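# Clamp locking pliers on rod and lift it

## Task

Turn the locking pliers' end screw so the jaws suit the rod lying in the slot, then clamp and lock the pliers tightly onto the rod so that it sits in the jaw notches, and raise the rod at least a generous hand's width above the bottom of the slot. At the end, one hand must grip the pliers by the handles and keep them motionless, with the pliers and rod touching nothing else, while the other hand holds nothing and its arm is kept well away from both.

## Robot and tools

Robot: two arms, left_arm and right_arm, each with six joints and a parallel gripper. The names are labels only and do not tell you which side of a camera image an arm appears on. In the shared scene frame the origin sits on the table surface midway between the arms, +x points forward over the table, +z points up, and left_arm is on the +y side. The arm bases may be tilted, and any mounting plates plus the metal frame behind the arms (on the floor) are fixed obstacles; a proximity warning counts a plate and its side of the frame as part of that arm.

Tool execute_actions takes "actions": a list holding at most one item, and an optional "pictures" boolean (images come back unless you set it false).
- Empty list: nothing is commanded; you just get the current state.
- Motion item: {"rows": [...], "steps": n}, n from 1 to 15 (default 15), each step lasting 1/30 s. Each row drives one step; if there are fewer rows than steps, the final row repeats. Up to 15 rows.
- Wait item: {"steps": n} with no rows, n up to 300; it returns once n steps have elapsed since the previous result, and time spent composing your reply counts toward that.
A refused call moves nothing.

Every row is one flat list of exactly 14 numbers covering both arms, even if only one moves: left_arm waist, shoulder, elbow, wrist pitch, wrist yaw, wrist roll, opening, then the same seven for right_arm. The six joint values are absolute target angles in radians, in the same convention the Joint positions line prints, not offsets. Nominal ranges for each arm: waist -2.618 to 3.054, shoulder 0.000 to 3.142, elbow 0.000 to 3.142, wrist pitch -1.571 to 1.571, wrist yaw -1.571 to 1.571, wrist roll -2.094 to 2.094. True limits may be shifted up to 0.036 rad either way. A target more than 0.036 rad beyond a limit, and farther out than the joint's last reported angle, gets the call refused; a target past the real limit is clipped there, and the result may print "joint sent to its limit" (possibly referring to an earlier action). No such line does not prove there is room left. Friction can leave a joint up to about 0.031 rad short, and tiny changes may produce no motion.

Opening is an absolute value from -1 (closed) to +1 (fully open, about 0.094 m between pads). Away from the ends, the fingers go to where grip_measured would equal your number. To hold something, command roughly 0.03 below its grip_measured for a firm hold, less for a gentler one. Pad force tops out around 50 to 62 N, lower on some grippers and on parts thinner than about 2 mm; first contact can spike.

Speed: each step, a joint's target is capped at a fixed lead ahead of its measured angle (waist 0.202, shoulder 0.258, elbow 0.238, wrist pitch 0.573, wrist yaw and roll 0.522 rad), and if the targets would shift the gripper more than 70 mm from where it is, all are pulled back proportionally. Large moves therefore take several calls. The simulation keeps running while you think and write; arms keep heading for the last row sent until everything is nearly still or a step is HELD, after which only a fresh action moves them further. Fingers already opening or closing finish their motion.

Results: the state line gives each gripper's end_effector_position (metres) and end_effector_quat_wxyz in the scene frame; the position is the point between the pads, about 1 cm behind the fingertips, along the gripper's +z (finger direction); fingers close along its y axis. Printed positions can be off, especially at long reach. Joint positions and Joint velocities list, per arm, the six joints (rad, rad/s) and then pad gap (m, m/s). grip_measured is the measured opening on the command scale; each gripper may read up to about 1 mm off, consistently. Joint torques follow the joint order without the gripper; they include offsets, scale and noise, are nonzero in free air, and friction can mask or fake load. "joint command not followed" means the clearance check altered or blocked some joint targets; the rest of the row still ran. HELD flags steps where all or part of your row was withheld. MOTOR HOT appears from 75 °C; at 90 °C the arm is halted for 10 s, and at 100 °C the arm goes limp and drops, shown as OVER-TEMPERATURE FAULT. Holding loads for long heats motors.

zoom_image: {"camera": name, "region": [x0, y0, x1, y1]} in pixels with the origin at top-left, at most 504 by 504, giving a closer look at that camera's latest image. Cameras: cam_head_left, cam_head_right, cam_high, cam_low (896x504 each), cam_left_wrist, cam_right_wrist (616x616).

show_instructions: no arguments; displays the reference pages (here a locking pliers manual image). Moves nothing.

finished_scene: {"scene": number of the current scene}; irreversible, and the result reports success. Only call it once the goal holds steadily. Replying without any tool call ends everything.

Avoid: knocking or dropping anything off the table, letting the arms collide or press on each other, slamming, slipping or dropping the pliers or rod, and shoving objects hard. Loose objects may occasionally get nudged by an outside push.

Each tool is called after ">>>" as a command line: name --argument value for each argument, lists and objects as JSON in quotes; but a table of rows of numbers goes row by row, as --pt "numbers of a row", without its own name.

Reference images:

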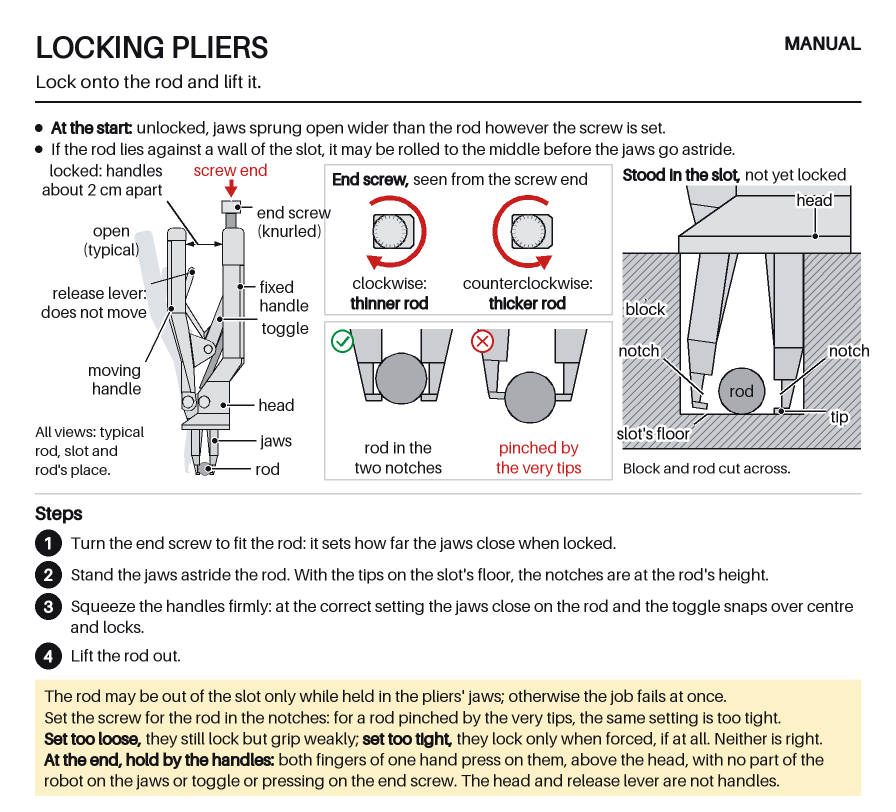

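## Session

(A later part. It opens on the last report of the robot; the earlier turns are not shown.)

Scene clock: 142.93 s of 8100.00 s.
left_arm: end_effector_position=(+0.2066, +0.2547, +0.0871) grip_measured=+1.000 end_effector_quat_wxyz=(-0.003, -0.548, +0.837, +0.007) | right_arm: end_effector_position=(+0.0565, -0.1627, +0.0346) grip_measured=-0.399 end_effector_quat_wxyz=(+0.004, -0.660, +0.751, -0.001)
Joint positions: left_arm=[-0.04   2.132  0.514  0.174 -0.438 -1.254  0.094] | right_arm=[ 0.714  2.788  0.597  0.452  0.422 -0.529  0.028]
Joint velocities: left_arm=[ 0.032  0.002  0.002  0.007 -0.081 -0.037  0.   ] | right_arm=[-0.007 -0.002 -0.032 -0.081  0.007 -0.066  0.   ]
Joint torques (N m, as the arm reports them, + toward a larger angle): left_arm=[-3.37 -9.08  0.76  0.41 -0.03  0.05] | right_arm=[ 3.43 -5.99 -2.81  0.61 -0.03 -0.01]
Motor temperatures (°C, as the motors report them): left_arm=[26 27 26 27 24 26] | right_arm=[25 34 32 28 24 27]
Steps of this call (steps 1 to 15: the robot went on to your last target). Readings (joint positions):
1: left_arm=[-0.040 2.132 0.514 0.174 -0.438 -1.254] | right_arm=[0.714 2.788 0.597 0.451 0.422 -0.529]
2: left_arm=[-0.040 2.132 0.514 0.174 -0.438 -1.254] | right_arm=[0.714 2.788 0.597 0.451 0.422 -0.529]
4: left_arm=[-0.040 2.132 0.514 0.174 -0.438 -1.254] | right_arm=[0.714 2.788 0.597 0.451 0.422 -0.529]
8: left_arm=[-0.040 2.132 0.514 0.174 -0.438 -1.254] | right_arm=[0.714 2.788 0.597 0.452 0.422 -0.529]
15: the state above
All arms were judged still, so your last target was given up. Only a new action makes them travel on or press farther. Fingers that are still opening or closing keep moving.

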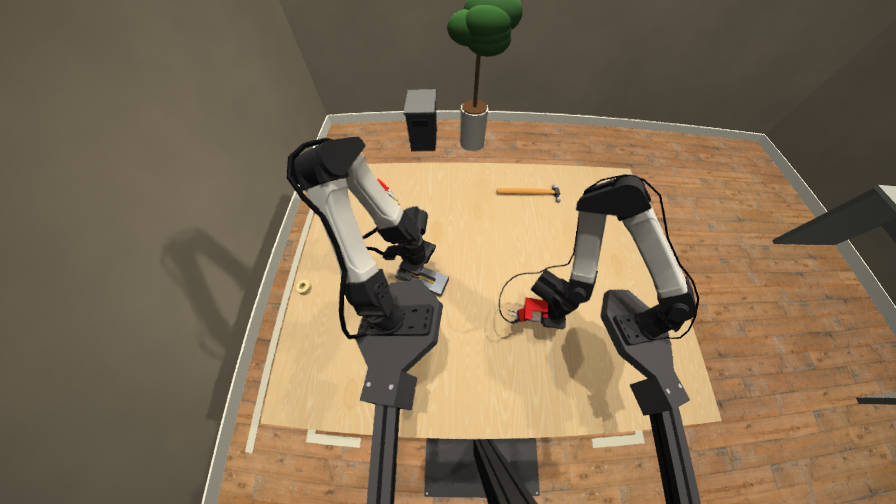

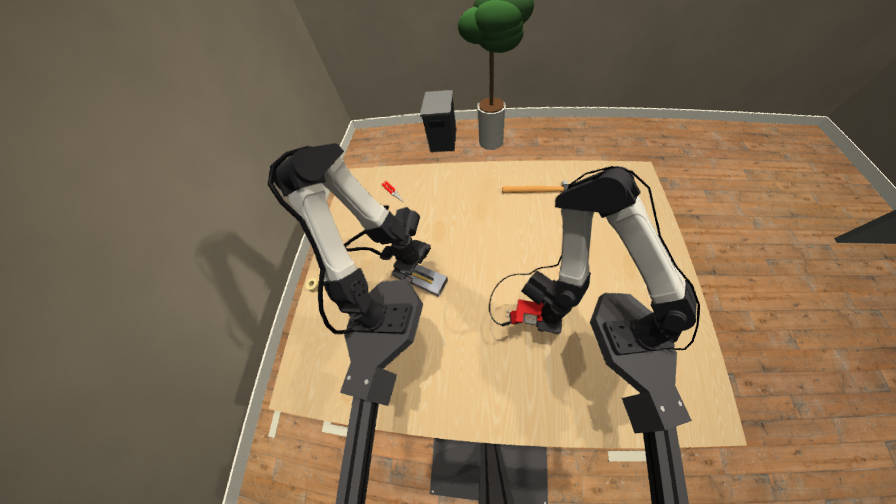

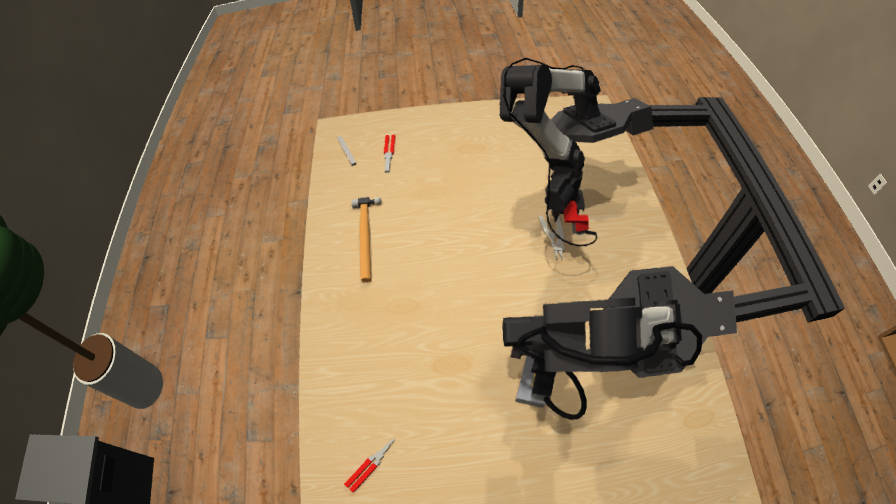

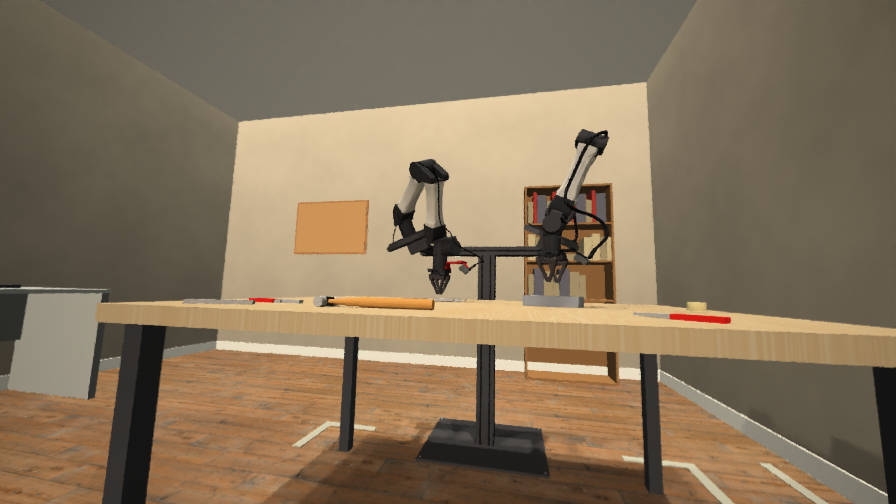

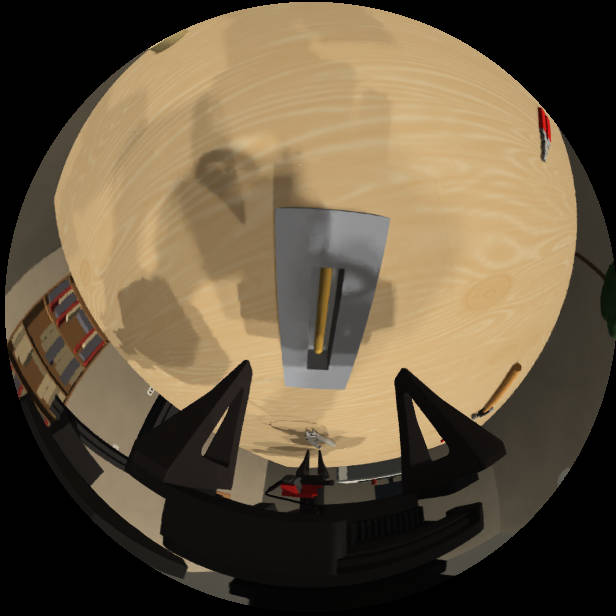

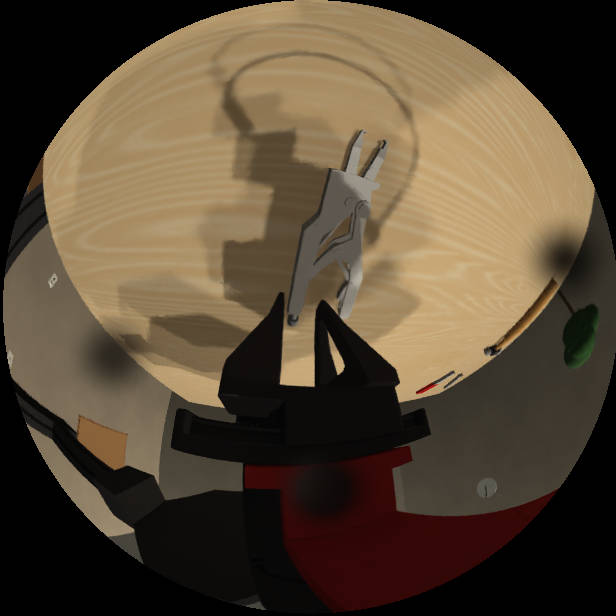

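>>> execute_actions --actions '[{"rows": [[-0.04,2.125,0.5125,0.1835,-0.435,-1.26,1,0.71,2.82,0.60,0.47,0.43,-0.535,-0.4],[-0.04,2.125,0.5125,0.1835,-0.435,-1.26,1,0.705,2.83,0.61,0.48,0.43,-0.535,-0.4],[-0.04,2.125,0.5125,0.1835,-0.435,-1.26,1,0.70,2.84,0.62,0.485,0.43,-0.535,-0.4],[-0.04,2.125,0.5125,0.1835,-0.435,-1.26,1,0.695,2.85,0.63,0.49,0.43,-0.535,-0.4],[-0.04,2.125,0.5125,0.1835,-0.435,-1.26,1,0.69,2.86,0.635,0.50,0.43,-0.535,-0.4],[-0.04,2.125,0.5125,0.1835,-0.435,-1.26,1,0.685,2.87,0.64,0.505,0.43,-0.535,-0.4],[-0.04,2.125,0.5125,0.1835,-0.435,-1.26,1,0.68,2.88,0.645,0.51,0.43,-0.535,-0.4],[-0.04,2.125,0.5125,0.1835,-0.435,-1.26,1,0.675,2.89,0.65,0.52,0.435,-0.535,-0.4],[-0.04,2.125,0.5125,0.1835,-0.435,-1.26,1,0.668,2.908,0.655,0.529,0.436,-0.535,-0.4]], "steps": 15}]' --pictures false

>>> execute_actions --actions '[{"steps": 15}]'

Scene clock: 153.57 s of 8100.00 s.
left_arm: end_effector_position=(+0.2066, +0.2547, +0.0871) grip_measured=+1.000 end_effector_quat_wxyz=(-0.003, -0.548, +0.837, +0.007) | right_arm: end_effector_position=(+0.0482, -0.1687, +0.0143) grip_measured=-0.399 end_effector_quat_wxyz=(-0.009, -0.650, +0.760, -0.003)
Joint positions: left_arm=[-0.04   2.132  0.514  0.174 -0.438 -1.254  0.094] | right_arm=[ 0.677  2.89   0.63   0.507  0.428 -0.529  0.028]
Joint velocities: left_arm=[ 0.007  0.022 -0.002 -0.051  0.022 -0.007  0.   ] | right_arm=[ 0.017  0.002  0.012  0.066 -0.007  0.051  0.   ]
Joint torques (N m, as the arm reports them, + toward a larger angle): left_arm=[-3.38 -9.08  0.75  0.41 -0.03  0.05] | right_arm=[ 1.95 -5.94  0.38  0.56 -0.01 -0.01]
Motor temperatures (°C, as the motors report them): left_arm=[26 27 25 26 24 26] | right_arm=[25 34 31 28 24 27]
Steps of this call (steps 1 to 304: nothing new was sent; steps 305 to 319: all 15 steps of this action). Readings (joint positions):
305: left_arm=[-0.040 2.132 0.514 0.174 -0.438 -1.254] | right_arm=[0.714 2.790 0.597 0.453 0.422 -0.529]
306: left_arm=[-0.040 2.132 0.514 0.174 -0.438 -1.254] | right_arm=[0.714 2.793 0.597 0.457 0.422 -0.529]
308: left_arm=[-0.040 2.132 0.514 0.174 -0.438 -1.254] | right_arm=[0.712 2.808 0.598 0.465 0.422 -0.529]
312: left_arm=[-0.040 2.132 0.514 0.174 -0.438 -1.254] | right_arm=[0.694 2.854 0.616 0.481 0.422 -0.529]
319: the state above

Scene clock: 154.07 s of 8100.00 s.
left_arm: end_effector_position=(+0.2066, +0.2547, +0.0871) grip_measured=+1.000 end_effector_quat_wxyz=(-0.003, -0.548, +0.837, +0.007) | right_arm: end_effector_position=(+0.0493, -0.1673, +0.0142) grip_measured=-0.399 end_effector_quat_wxyz=(-0.006, -0.648, +0.761, -0.003)
Joint positions: left_arm=[-0.04   2.132  0.514  0.174 -0.438 -1.254  0.094] | right_arm=[ 0.677  2.89   0.63   0.515  0.428 -0.529  0.028]
Joint velocities: left_arm=[ 0.012 -0.002  0.002  0.022 -0.037 -0.022  0.   ] | right_arm=[-0.012 -0.012 -0.002 -0.007 -0.007  0.037 -0.   ]
Joint torques (N m, as the arm reports them, + toward a larger angle): left_arm=[-3.37 -9.08  0.76  0.41 -0.03  0.05] | right_arm=[ 2.16 -5.96  0.43  0.53 -0.05 -0.04]
Motor temperatures (°C, as the motors report them): left_arm=[26 27 25 26 24 26] | right_arm=[25 34 31 28 24 27]
Steps of this call (steps 1 to 15: the robot went on to your last target). Readings (joint positions):
1: left_arm=[-0.040 2.132 0.514 0.174 -0.438 -1.254] | right_arm=[0.677 2.890 0.630 0.509 0.428 -0.529]
2: left_arm=[-0.040 2.132 0.514 0.174 -0.438 -1.254] | right_arm=[0.677 2.890 0.630 0.511 0.428 -0.529]
4: left_arm=[-0.040 2.132 0.514 0.174 -0.438 -1.254] | right_arm=[0.677 2.890 0.630 0.513 0.428 -0.529]
8: left_arm=[-0.040 2.132 0.514 0.174 -0.438 -1.254] | right_arm=[0.677 2.890 0.630 0.514 0.428 -0.529]
15: the state above
All arms were judged still, so your last target was given up. Only a new action makes them travel on or press farther. Fingers that are still opening or closing keep moving.

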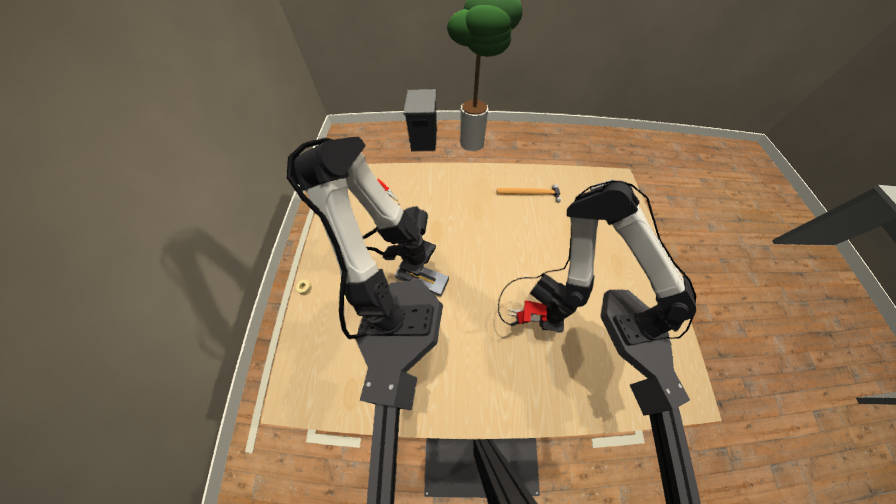

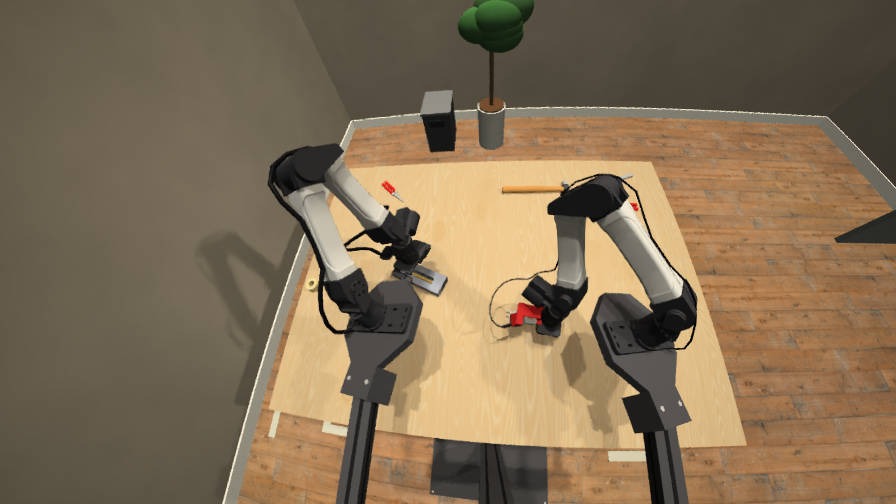

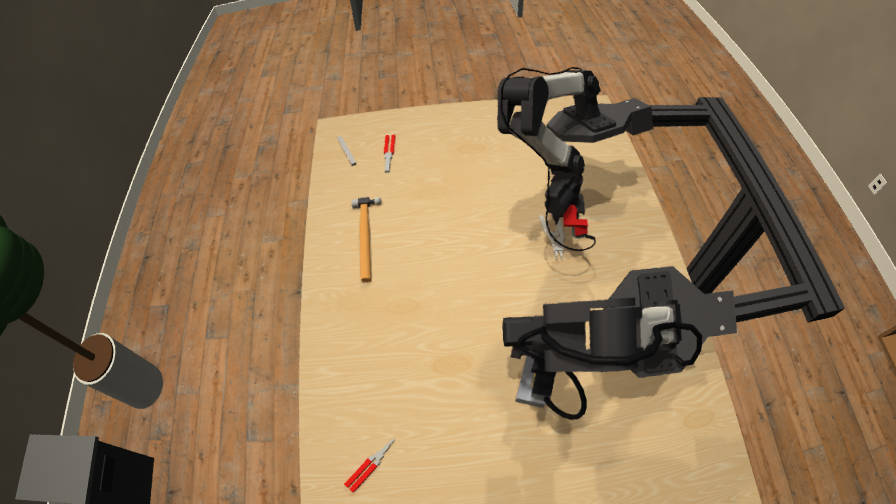

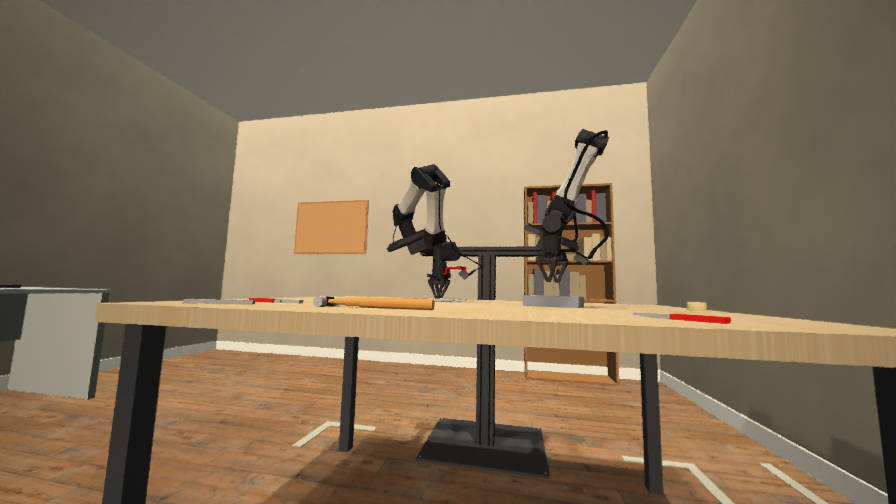

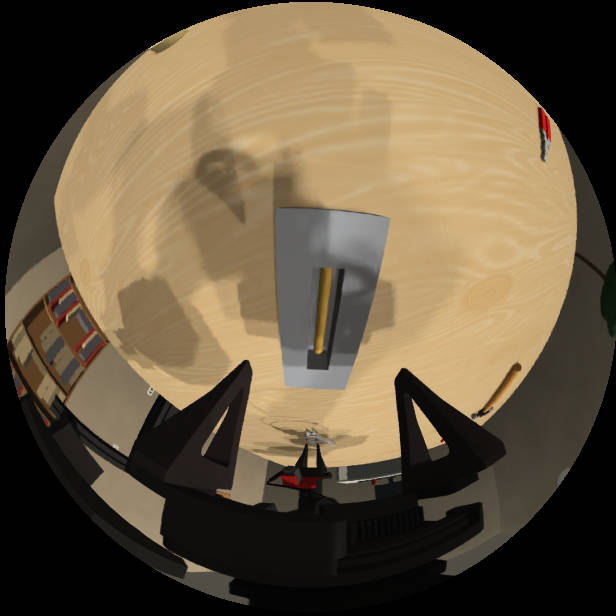

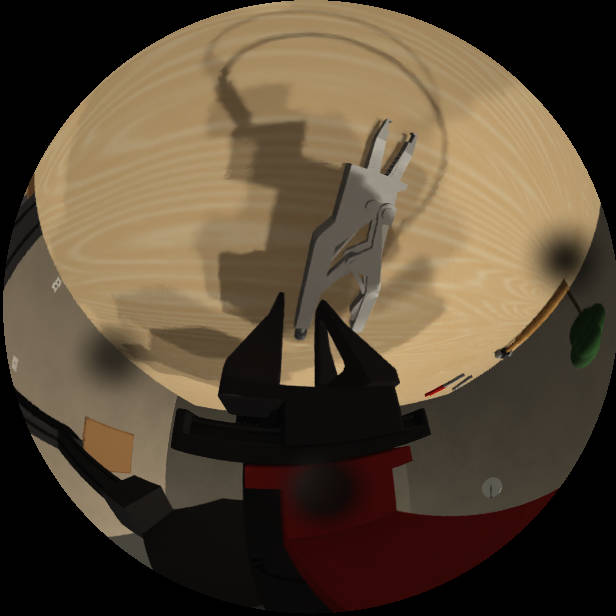

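>>> execute_actions --actions '[{"rows": [[-0.04,2.125,0.5125,0.1835,-0.435,-1.26,1,0.668,2.908,0.655,0.529,0.436,-0.535,-0.8]], "steps": 15}]' --pictures false

Scene clock: 157.60 s of 8100.00 s.
left_arm: end_effector_position=(+0.2066, +0.2547, +0.0871) grip_measured=+1.000 end_effector_quat_wxyz=(-0.003, -0.548, +0.837, +0.007) | right_arm: end_effector_position=(+0.0498, -0.1672, +0.0142) grip_measured=-0.761 end_effector_quat_wxyz=(-0.005, -0.648, +0.761, -0.003)
Joint positions: left_arm=[-0.04   2.132  0.514  0.174 -0.438 -1.254  0.094] | right_arm=[ 0.677  2.89   0.63   0.517  0.429 -0.531  0.011]
Joint velocities: left_arm=[-0.012  0.002  0.007 -0.022  0.022 -0.037  0.   ] | right_arm=[-0.012 -0.002 -0.007  0.037 -0.066 -0.007 -0.   ]
Joint torques (N m, as the arm reports them, + toward a larger angle): left_arm=[-3.36 -9.07  0.76  0.41 -0.03  0.05] | right_arm=[ 2.23 -5.94  0.45  0.56 -0.08  0.03]
Motor temperatures (°C, as the motors report them): left_arm=[26 27 25 26 24 26] | right_arm=[25 34 31 28 24 27]
Steps of this call (steps 1 to 91: nothing new was sent; steps 92 to 106: all 15 steps of this action). Readings (joint positions):
92: left_arm=[-0.040 2.132 0.514 0.174 -0.438 -1.254] | right_arm=[0.677 2.890 0.630 0.516 0.429 -0.529]
93: left_arm=[-0.040 2.132 0.514 0.174 -0.438 -1.254] | right_arm=[0.677 2.890 0.630 0.517 0.428 -0.530]
95: left_arm=[-0.040 2.132 0.514 0.174 -0.438 -1.254] | right_arm=[0.677 2.890 0.630 0.517 0.429 -0.531]
99: left_arm=[-0.040 2.132 0.514 0.174 -0.438 -1.254] | right_arm=[0.677 2.890 0.630 0.517 0.429 -0.531]
106: the state above

Gripped (11 mm). Rotate it on the table.

>>> execute_actions --actions '[{"rows": [[-0.04,2.125,0.5125,0.1835,-0.435,-1.26,1,0.668,2.908,0.655,0.529,0.436,-0.6,-0.8],[-0.04,2.125,0.5125,0.1835,-0.435,-1.26,1,0.668,2.908,0.655,0.529,0.436,-0.66,-0.8],[-0.04,2.125,0.5125,0.1835,-0.435,-1.26,1,0.668,2.908,0.655,0.529,0.436,-0.72,-0.8],[-0.04,2.125,0.5125,0.1835,-0.435,-1.26,1,0.668,2.908,0.655,0.529,0.436,-0.78,-0.8],[-0.04,2.125,0.5125,0.1835,-0.435,-1.26,1,0.668,2.908,0.655,0.529,0.436,-0.84,-0.8],[-0.04,2.125,0.5125,0.1835,-0.435,-1.26,1,0.668,2.908,0.655,0.529,0.436,-0.9,-0.8],[-0.04,2.125,0.5125,0.1835,-0.435,-1.26,1,0.668,2.908,0.655,0.529,0.436,-0.96,-0.8],[-0.04,2.125,0.5125,0.1835,-0.435,-1.26,1,0.668,2.908,0.655,0.529,0.436,-1.02,-0.8],[-0.04,2.125,0.5125,0.1835,-0.435,-1.26,1,0.668,2.908,0.655,0.529,0.436,-1.08,-0.8],[-0.04,2.125,0.5125,0.1835,-0.435,-1.26,1,0.668,2.908,0.655,0.529,0.436,-1.14,-0.8],[-0.04,2.125,0.5125,0.1835,-0.435,-1.26,1,0.668,2.908,0.655,0.529,0.436,-1.2,-0.8],[-0.04,2.125,0.5125,0.1835,-0.435,-1.26,1,0.668,2.908,0.655,0.529,0.436,-1.26,-0.8],[-0.04,2.125,0.5125,0.1835,-0.435,-1.26,1,0.668,2.908,0.655,0.529,0.436,-1.32,-0.8],[-0.04,2.125,0.5125,0.1835,-0.435,-1.26,1,0.668,2.908,0.655,0.529,0.436,-1.4,-0.8]], "steps": 15}]' --pictures false

>>> execute_actions --actions '[{"steps": 20}]' --pictures false

>>> execute_actions --actions '[{"rows": [[-0.04,2.125,0.5125,0.1835,-0.435,-1.26,1,0.668,2.908,0.655,0.529,0.436,-1.4,-0.4]], "steps": 10}]'

Scene clock: 170.50 s of 8100.00 s.
left_arm: end_effector_position=(+0.2066, +0.2547, +0.0871) grip_measured=+1.000 end_effector_quat_wxyz=(-0.003, -0.548, +0.837, +0.007) | right_arm: end_effector_position=(+0.0507, -0.1672, +0.0142) grip_measured=-0.762 end_effector_quat_wxyz=(+0.005, +0.858, -0.514, +0.004)
Joint positions: left_arm=[-0.04   2.132  0.514  0.174 -0.438 -1.254  0.094] | right_arm=[ 0.677  2.89   0.63   0.52   0.433 -1.183  0.011]
Joint velocities: left_arm=[ 0.012  0.002 -0.007  0.022 -0.051 -0.022  0.   ] | right_arm=[-0.007  0.002 -0.002 -0.037 -0.066 -1.502  0.   ]
Joint torques (N m, as the arm reports them, + toward a larger angle): left_arm=[-3.37 -9.08  0.76  0.41 -0.03  0.05] | right_arm=[ 2.43 -5.83  0.56  0.46 -0.11  0.03]
Motor temperatures (°C, as the motors report them): left_arm=[26 28 25 26 24 26] | right_arm=[25 33 30 28 24 27]
Steps of this call (steps 1 to 15: the robot went on to your last target; steps 16 to 372: nothing new was sent; steps 373 to 387: all 15 steps of this action). Readings (joint positions):
373: left_arm=[-0.040 2.132 0.514 0.174 -0.438 -1.254] | right_arm=[0.677 2.890 0.630 0.517 0.430 -0.539]
374: left_arm=[-0.040 2.132 0.514 0.174 -0.438 -1.254] | right_arm=[0.677 2.890 0.630 0.518 0.430 -0.558]
376: left_arm=[-0.040 2.132 0.514 0.174 -0.438 -1.254] | right_arm=[0.677 2.890 0.630 0.518 0.431 -0.619]
380: left_arm=[-0.040 2.132 0.514 0.174 -0.438 -1.254] | right_arm=[0.677 2.890 0.630 0.519 0.432 -0.798]
387: the state above

Scene clock: 171.17 s of 8100.00 s.
left_arm: end_effector_position=(+0.2066, +0.2547, +0.0871) grip_measured=+1.000 end_effector_quat_wxyz=(-0.003, -0.548, +0.837, +0.007) | right_arm: end_effector_position=(+0.0507, -0.1672, +0.0142) grip_measured=-0.762 end_effector_quat_wxyz=(+0.005, +0.906, -0.423, +0.003)
Joint positions: left_arm=[-0.04   2.132  0.514  0.174 -0.438 -1.254  0.094] | right_arm=[ 0.677  2.89   0.63   0.52   0.433 -1.389  0.011]
Joint velocities: left_arm=[-0.002 -0.017 -0.007  0.051  0.007 -0.022  0.   ] | right_arm=[ 0.007  0.007 -0.007  0.007  0.022  0.022 -0.001]
Joint torques (N m, as the arm reports them, + toward a larger angle): left_arm=[-3.38 -9.07  0.76  0.41 -0.03  0.05] | right_arm=[ 2.32 -5.7   0.52  0.5  -0.13 -0.05]
Motor temperatures (°C, as the motors report them): left_arm=[26 28 25 26 24 26] | right_arm=[25 33 30 28 24 27]
Steps of this call (steps 1 to 20: the robot went on to your last target). Readings (joint positions):
1: left_arm=[-0.040 2.132 0.514 0.174 -0.438 -1.254] | right_arm=[0.677 2.890 0.630 0.520 0.433 -1.225]
2: left_arm=[-0.040 2.132 0.514 0.174 -0.438 -1.254] | right_arm=[0.677 2.890 0.630 0.520 0.433 -1.259]
4: left_arm=[-0.040 2.132 0.514 0.174 -0.438 -1.254] | right_arm=[0.677 2.890 0.630 0.520 0.433 -1.307]
8: left_arm=[-0.040 2.132 0.514 0.174 -0.438 -1.254] | right_arm=[0.677 2.890 0.630 0.520 0.433 -1.357]
20: the state above

Scene clock: 171.50 s of 8100.00 s.
left_arm: end_effector_position=(+0.2066, +0.2547, +0.0871) grip_measured=+1.000 end_effector_quat_wxyz=(-0.003, -0.548, +0.837, +0.007) | right_arm: end_effector_position=(+0.0507, -0.1672, +0.0142) grip_measured=-0.401 end_effector_quat_wxyz=(+0.005, +0.907, -0.421, +0.003)
Joint positions: left_arm=[-0.04   2.132  0.514  0.174 -0.438 -1.254  0.094] | right_arm=[ 0.677  2.89   0.63   0.52   0.433 -1.393  0.028]
Joint velocities: left_arm=[-0.012 -0.012 -0.012 -0.022 -0.095  0.095  0.   ] | right_arm=[-0.022 -0.017 -0.012 -0.007  0.022  0.081 -0.001]
Joint torques (N m, as the arm reports them, + toward a larger angle): left_arm=[-3.37 -9.08  0.74  0.41 -0.03  0.05] | right_arm=[ 2.4  -5.96  0.47  0.5  -0.09 -0.06]
Motor temperatures (°C, as the motors report them): left_arm=[26 28 25 26 24 26] | right_arm=[25 33 30 28 24 27]
Steps of this call (steps 1 to 10: all 10 steps of this action). Readings (joint positions):
1: left_arm=[-0.040 2.132 0.514 0.174 -0.438 -1.254] | right_arm=[0.677 2.890 0.630 0.520 0.433 -1.390]
2: left_arm=[-0.040 2.132 0.514 0.174 -0.438 -1.254] | right_arm=[0.677 2.890 0.630 0.520 0.433 -1.390]
4: left_arm=[-0.040 2.132 0.514 0.174 -0.438 -1.254] | right_arm=[0.677 2.890 0.630 0.520 0.433 -1.392]
8: left_arm=[-0.040 2.132 0.514 0.174 -0.438 -1.254] | right_arm=[0.677 2.890 0.630 0.520 0.433 -1.392]
10: the state above

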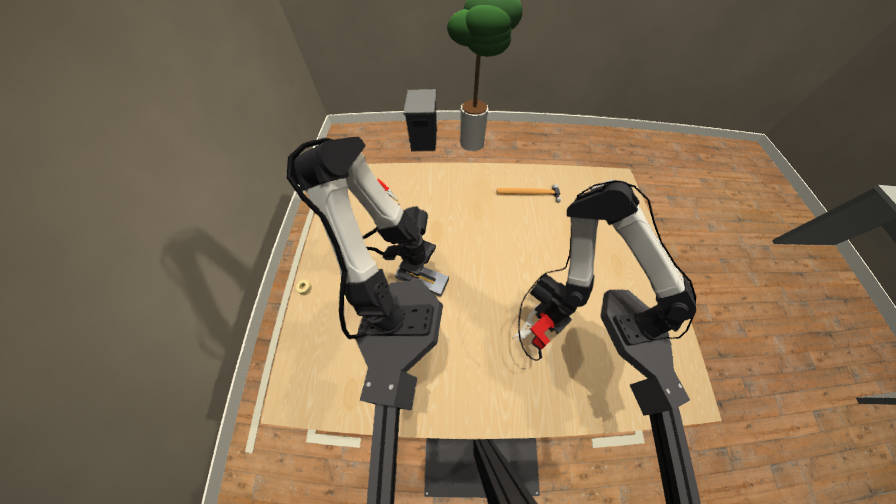

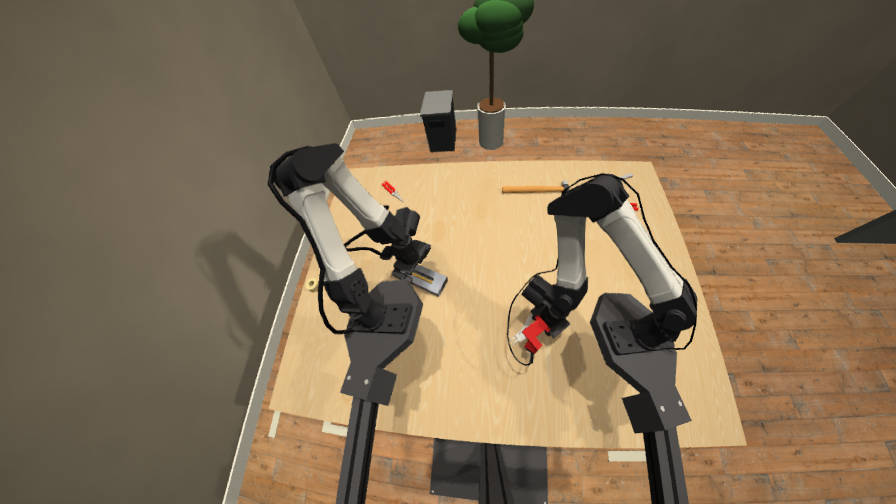

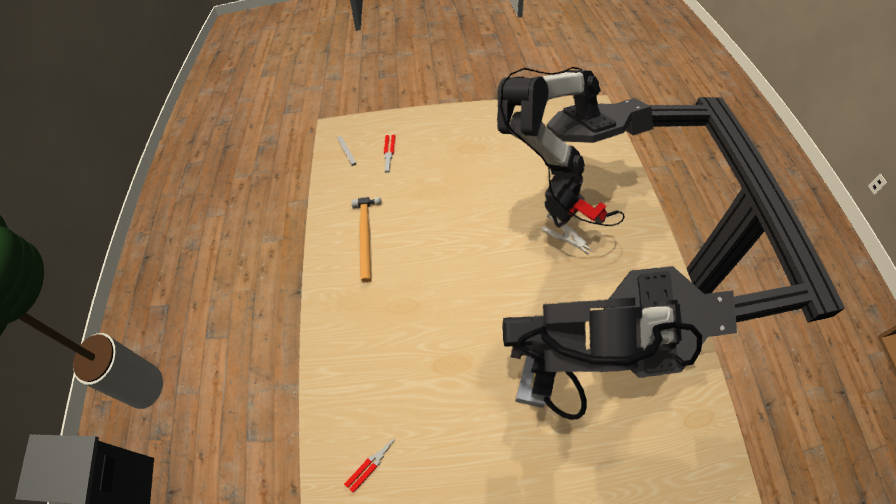

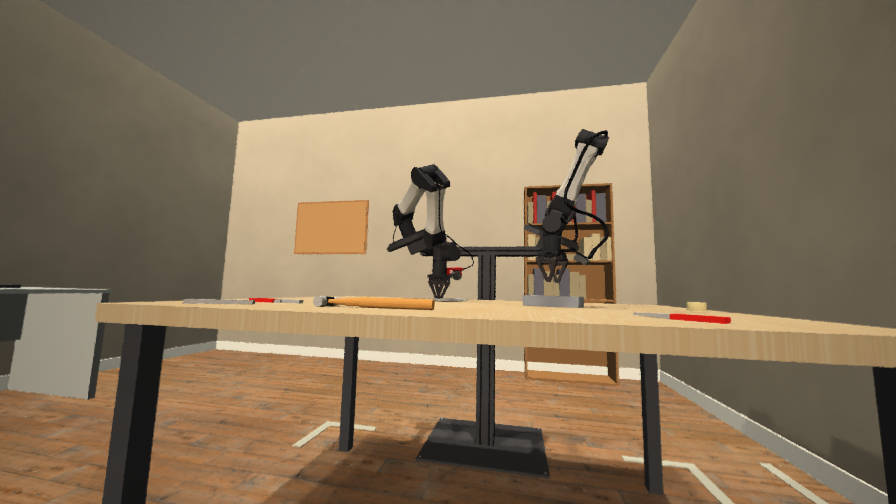

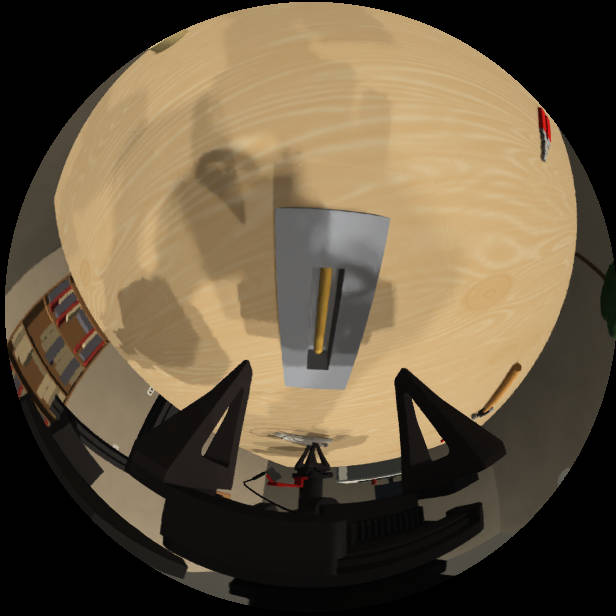

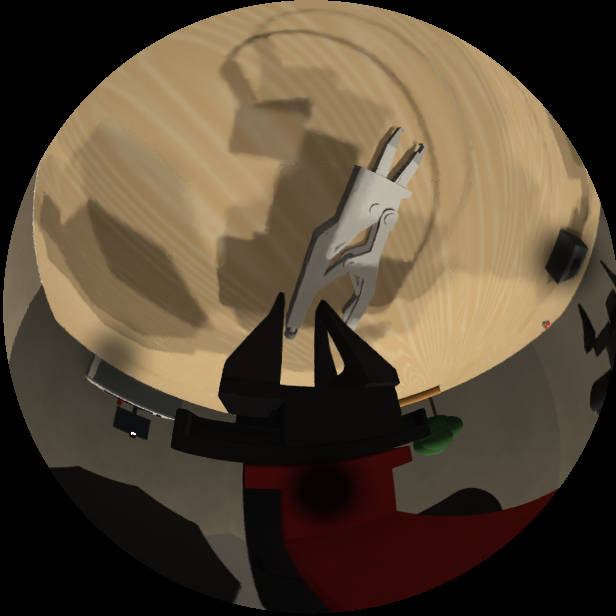

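>>> execute_actions --actions '[{"rows": [[-0.04,2.125,0.5125,0.1835,-0.435,-1.26,1,0.685,2.87,0.605,0.505,0.43,-1.4,-0.4],[-0.04,2.125,0.5125,0.1835,-0.435,-1.26,1,0.689,2.86,0.60,0.498,0.43,-1.4,-0.4],[-0.04,2.125,0.5125,0.1835,-0.435,-1.26,1,0.693,2.85,0.595,0.49,0.43,-1.4,-0.4],[-0.04,2.125,0.5125,0.1835,-0.435,-1.26,1,0.697,2.84,0.59,0.483,0.43,-1.4,-0.4],[-0.04,2.125,0.5125,0.1835,-0.435,-1.26,1,0.701,2.83,0.585,0.476,0.43,-1.4,-0.4],[-0.04,2.125,0.5125,0.1835,-0.435,-1.26,1,0.705,2.82,0.58,0.469,0.43,-1.4,-0.4],[-0.04,2.125,0.5125,0.1835,-0.435,-1.26,1,0.709,2.81,0.575,0.462,0.43,-1.4,-0.4],[-0.04,2.125,0.5125,0.1835,-0.435,-1.26,1,0.713,2.80,0.57,0.455,0.43,-1.4,-0.4],[-0.04,2.125,0.5125,0.1835,-0.435,-1.26,1,0.717,2.79,0.565,0.448,0.43,-1.4,-0.4],[-0.04,2.125,0.5125,0.1835,-0.435,-1.26,1,0.724,2.765,0.555,0.432,0.43,-1.4,-0.4]], "steps": 15}]' --pictures false

>>> execute_actions --actions '[{"rows": [[-0.04,2.125,0.5125,0.1835,-0.435,-1.26,1,0.724,2.765,0.555,0.432,0.43,1.93,-0.4]], "steps": 15}]' --pictures false

>>> execute_actions --actions '[{"steps": 40}]'

Scene clock: 187.87 s of 8100.00 s.
left_arm: end_effector_position=(+0.2066, +0.2547, +0.0871) grip_measured=+1.000 end_effector_quat_wxyz=(-0.003, -0.548, +0.837, +0.007) | right_arm: end_effector_position=(+0.0586, -0.1649, +0.0384) grip_measured=-0.401 end_effector_quat_wxyz=(-0.006, +0.914, -0.405, +0.009)
Joint positions: left_arm=[-0.04   2.132  0.514  0.174 -0.438 -1.254  0.094] | right_arm=[ 0.718  2.772  0.579  0.461  0.433 -1.393  0.028]
Joint velocities: left_arm=[-0.012  0.007  0.002 -0.007  0.007 -0.022  0.   ] | right_arm=[ 0.007 -0.007 -0.007 -0.022 -0.037  0.11   0.   ]
Joint torques (N m, as the arm reports them, + toward a larger angle): left_arm=[-3.37 -9.08  0.77  0.41 -0.03  0.05] | right_arm=[ 3.23 -7.62 -3.07  0.24 -0.17  0.03]
Motor temperatures (°C, as the motors report them): left_arm=[26 29 25 26 24 26] | right_arm=[24 33 30 28 24 27]
Steps of this call (steps 1 to 15: the robot went on to your last target; steps 16 to 476: nothing new was sent; steps 477 to 491: all 15 steps of this action). Readings (joint positions):
477: left_arm=[-0.040 2.132 0.514 0.174 -0.438 -1.254] | right_arm=[0.677 2.889 0.630 0.519 0.433 -1.393]
478: left_arm=[-0.040 2.132 0.514 0.174 -0.438 -1.254] | right_arm=[0.677 2.886 0.630 0.517 0.433 -1.393]
480: left_arm=[-0.040 2.132 0.514 0.174 -0.438 -1.254] | right_arm=[0.683 2.870 0.624 0.513 0.433 -1.393]
484: left_arm=[-0.040 2.132 0.514 0.174 -0.438 -1.254] | right_arm=[0.700 2.827 0.602 0.495 0.433 -1.393]
491: the state above

Scene clock: 188.37 s of 8100.00 s.
left_arm: end_effector_position=(+0.2066, +0.2547, +0.0871) grip_measured=+1.000 end_effector_quat_wxyz=(-0.003, -0.548, +0.837, +0.007) | right_arm: end_effector_position=(+0.0569, -0.1671, +0.0383) grip_measured=-0.401 end_effector_quat_wxyz=(+0.006, -0.417, +0.909, -0.006)
Joint positions: left_arm=[-0.04   2.132  0.514  0.174 -0.438 -1.254  0.094] | right_arm=[0.718 2.772 0.579 0.449 0.433 0.058 0.028]
Joint velocities: left_arm=[-0.002  0.002 -0.017  0.037 -0.095 -0.007  0.   ] | right_arm=[ 0.002  0.012  0.002 -0.022  0.022  2.791 -0.001]
Joint torques (N m, as the arm reports them, + toward a larger angle): left_arm=[-3.37 -9.07  0.76  0.41 -0.03  0.05] | right_arm=[ 3.29 -7.61 -2.9   0.33 -0.08  0.05]
Motor temperatures (°C, as the motors report them): left_arm=[26 29 25 26 24 26] | right_arm=[24 33 30 28 24 27]
Steps of this call (steps 1 to 15: all 15 steps of this action). Readings (joint positions):
1: left_arm=[-0.040 2.132 0.514 0.174 -0.438 -1.254] | right_arm=[0.718 2.772 0.579 0.458 0.433 -1.320]
2: left_arm=[-0.040 2.132 0.514 0.174 -0.438 -1.254] | right_arm=[0.718 2.772 0.579 0.454 0.433 -1.221]
4: left_arm=[-0.040 2.132 0.514 0.174 -0.438 -1.254] | right_arm=[0.718 2.772 0.579 0.452 0.433 -1.024]
8: left_arm=[-0.040 2.132 0.514 0.174 -0.438 -1.254] | right_arm=[0.718 2.772 0.579 0.450 0.433 -0.630]
15: the state above

Scene clock: 189.70 s of 8100.00 s.
left_arm: end_effector_position=(+0.2066, +0.2547, +0.0871) grip_measured=+1.000 end_effector_quat_wxyz=(-0.003, -0.548, +0.837, +0.007) | right_arm: end_effector_position=(+0.0567, -0.1673, +0.0383) grip_measured=-0.401 end_effector_quat_wxyz=(+0.008, +0.481, +0.877, +0.001)
Joint positions: left_arm=[-0.04   2.132  0.514  0.174 -0.438 -1.254  0.094] | right_arm=[0.718 2.772 0.579 0.448 0.433 1.922 0.028]
Joint velocities: left_arm=[ 0.002  0.002 -0.007 -0.037  0.007  0.007  0.   ] | right_arm=[-0.012  0.002  0.007  0.022  0.022  0.007 -0.   ]
Joint torques (N m, as the arm reports them, + toward a larger angle): left_arm=[-3.37 -9.08  0.76  0.41 -0.03  0.05] | right_arm=[ 3.42 -7.63 -3.01  0.24  0.02  0.13]
Motor temperatures (°C, as the motors report them): left_arm=[26 29 25 26 24 26] | right_arm=[24 33 30 28 24 27]
Steps of this call (steps 1 to 40: the robot went on to your last target). Readings (joint positions):
1: left_arm=[-0.040 2.132 0.514 0.174 -0.438 -1.254] | right_arm=[0.718 2.772 0.579 0.449 0.433 0.156]
2: left_arm=[-0.040 2.132 0.514 0.174 -0.438 -1.254] | right_arm=[0.718 2.772 0.579 0.449 0.433 0.255]
4: left_arm=[-0.040 2.132 0.514 0.174 -0.438 -1.254] | right_arm=[0.718 2.772 0.579 0.449 0.433 0.451]
8: left_arm=[-0.040 2.132 0.514 0.174 -0.438 -1.254] | right_arm=[0.718 2.772 0.579 0.448 0.433 0.844]
40: the state above

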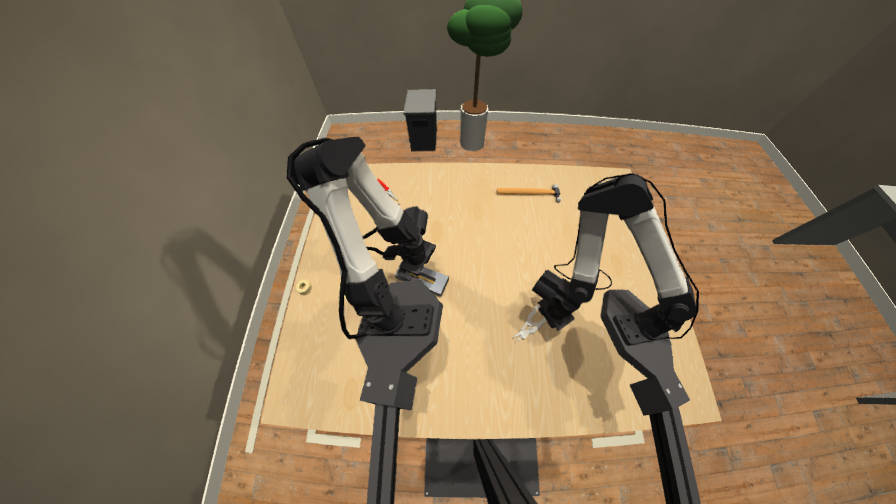

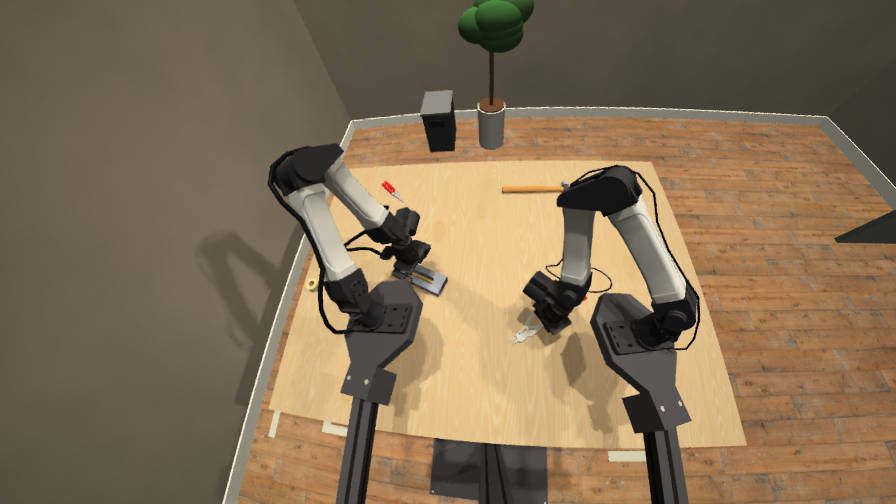

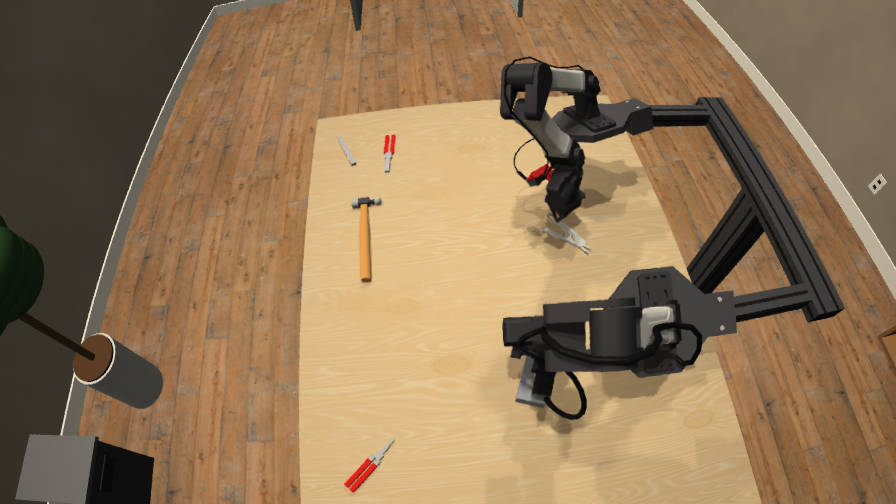

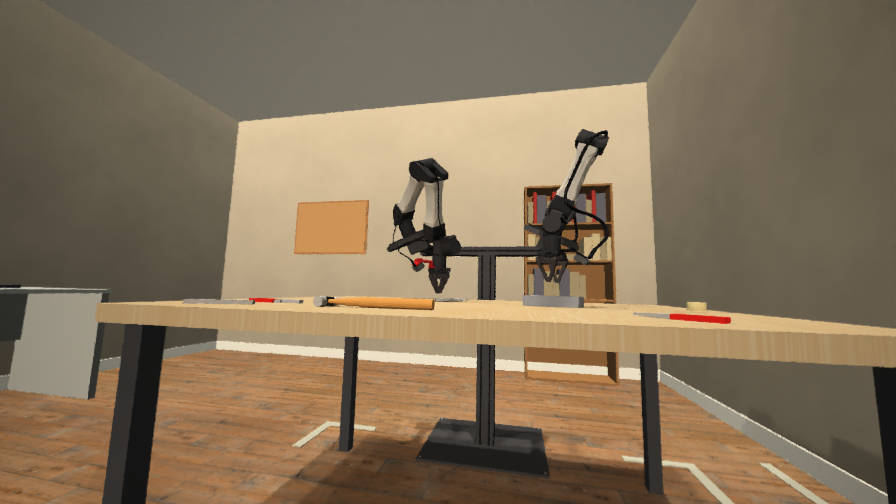

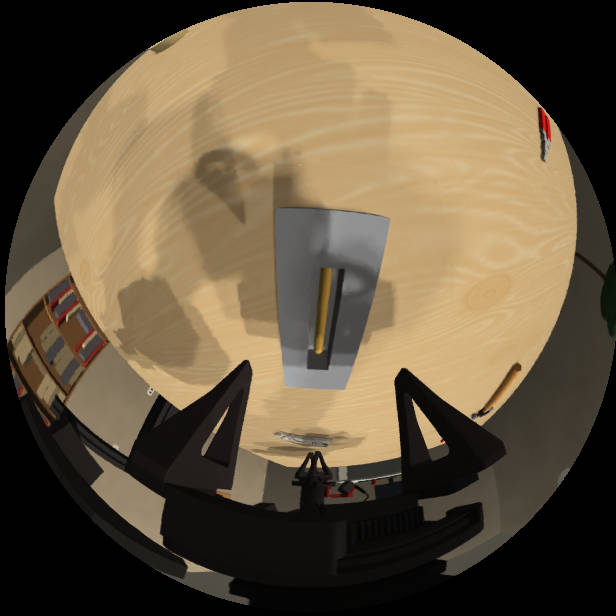

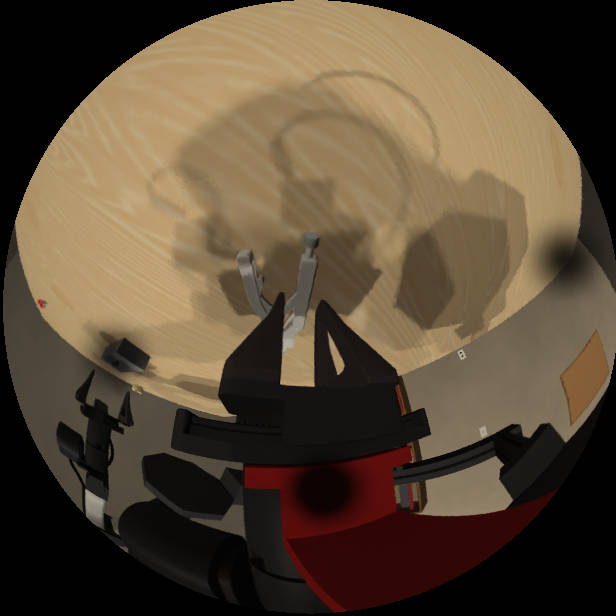

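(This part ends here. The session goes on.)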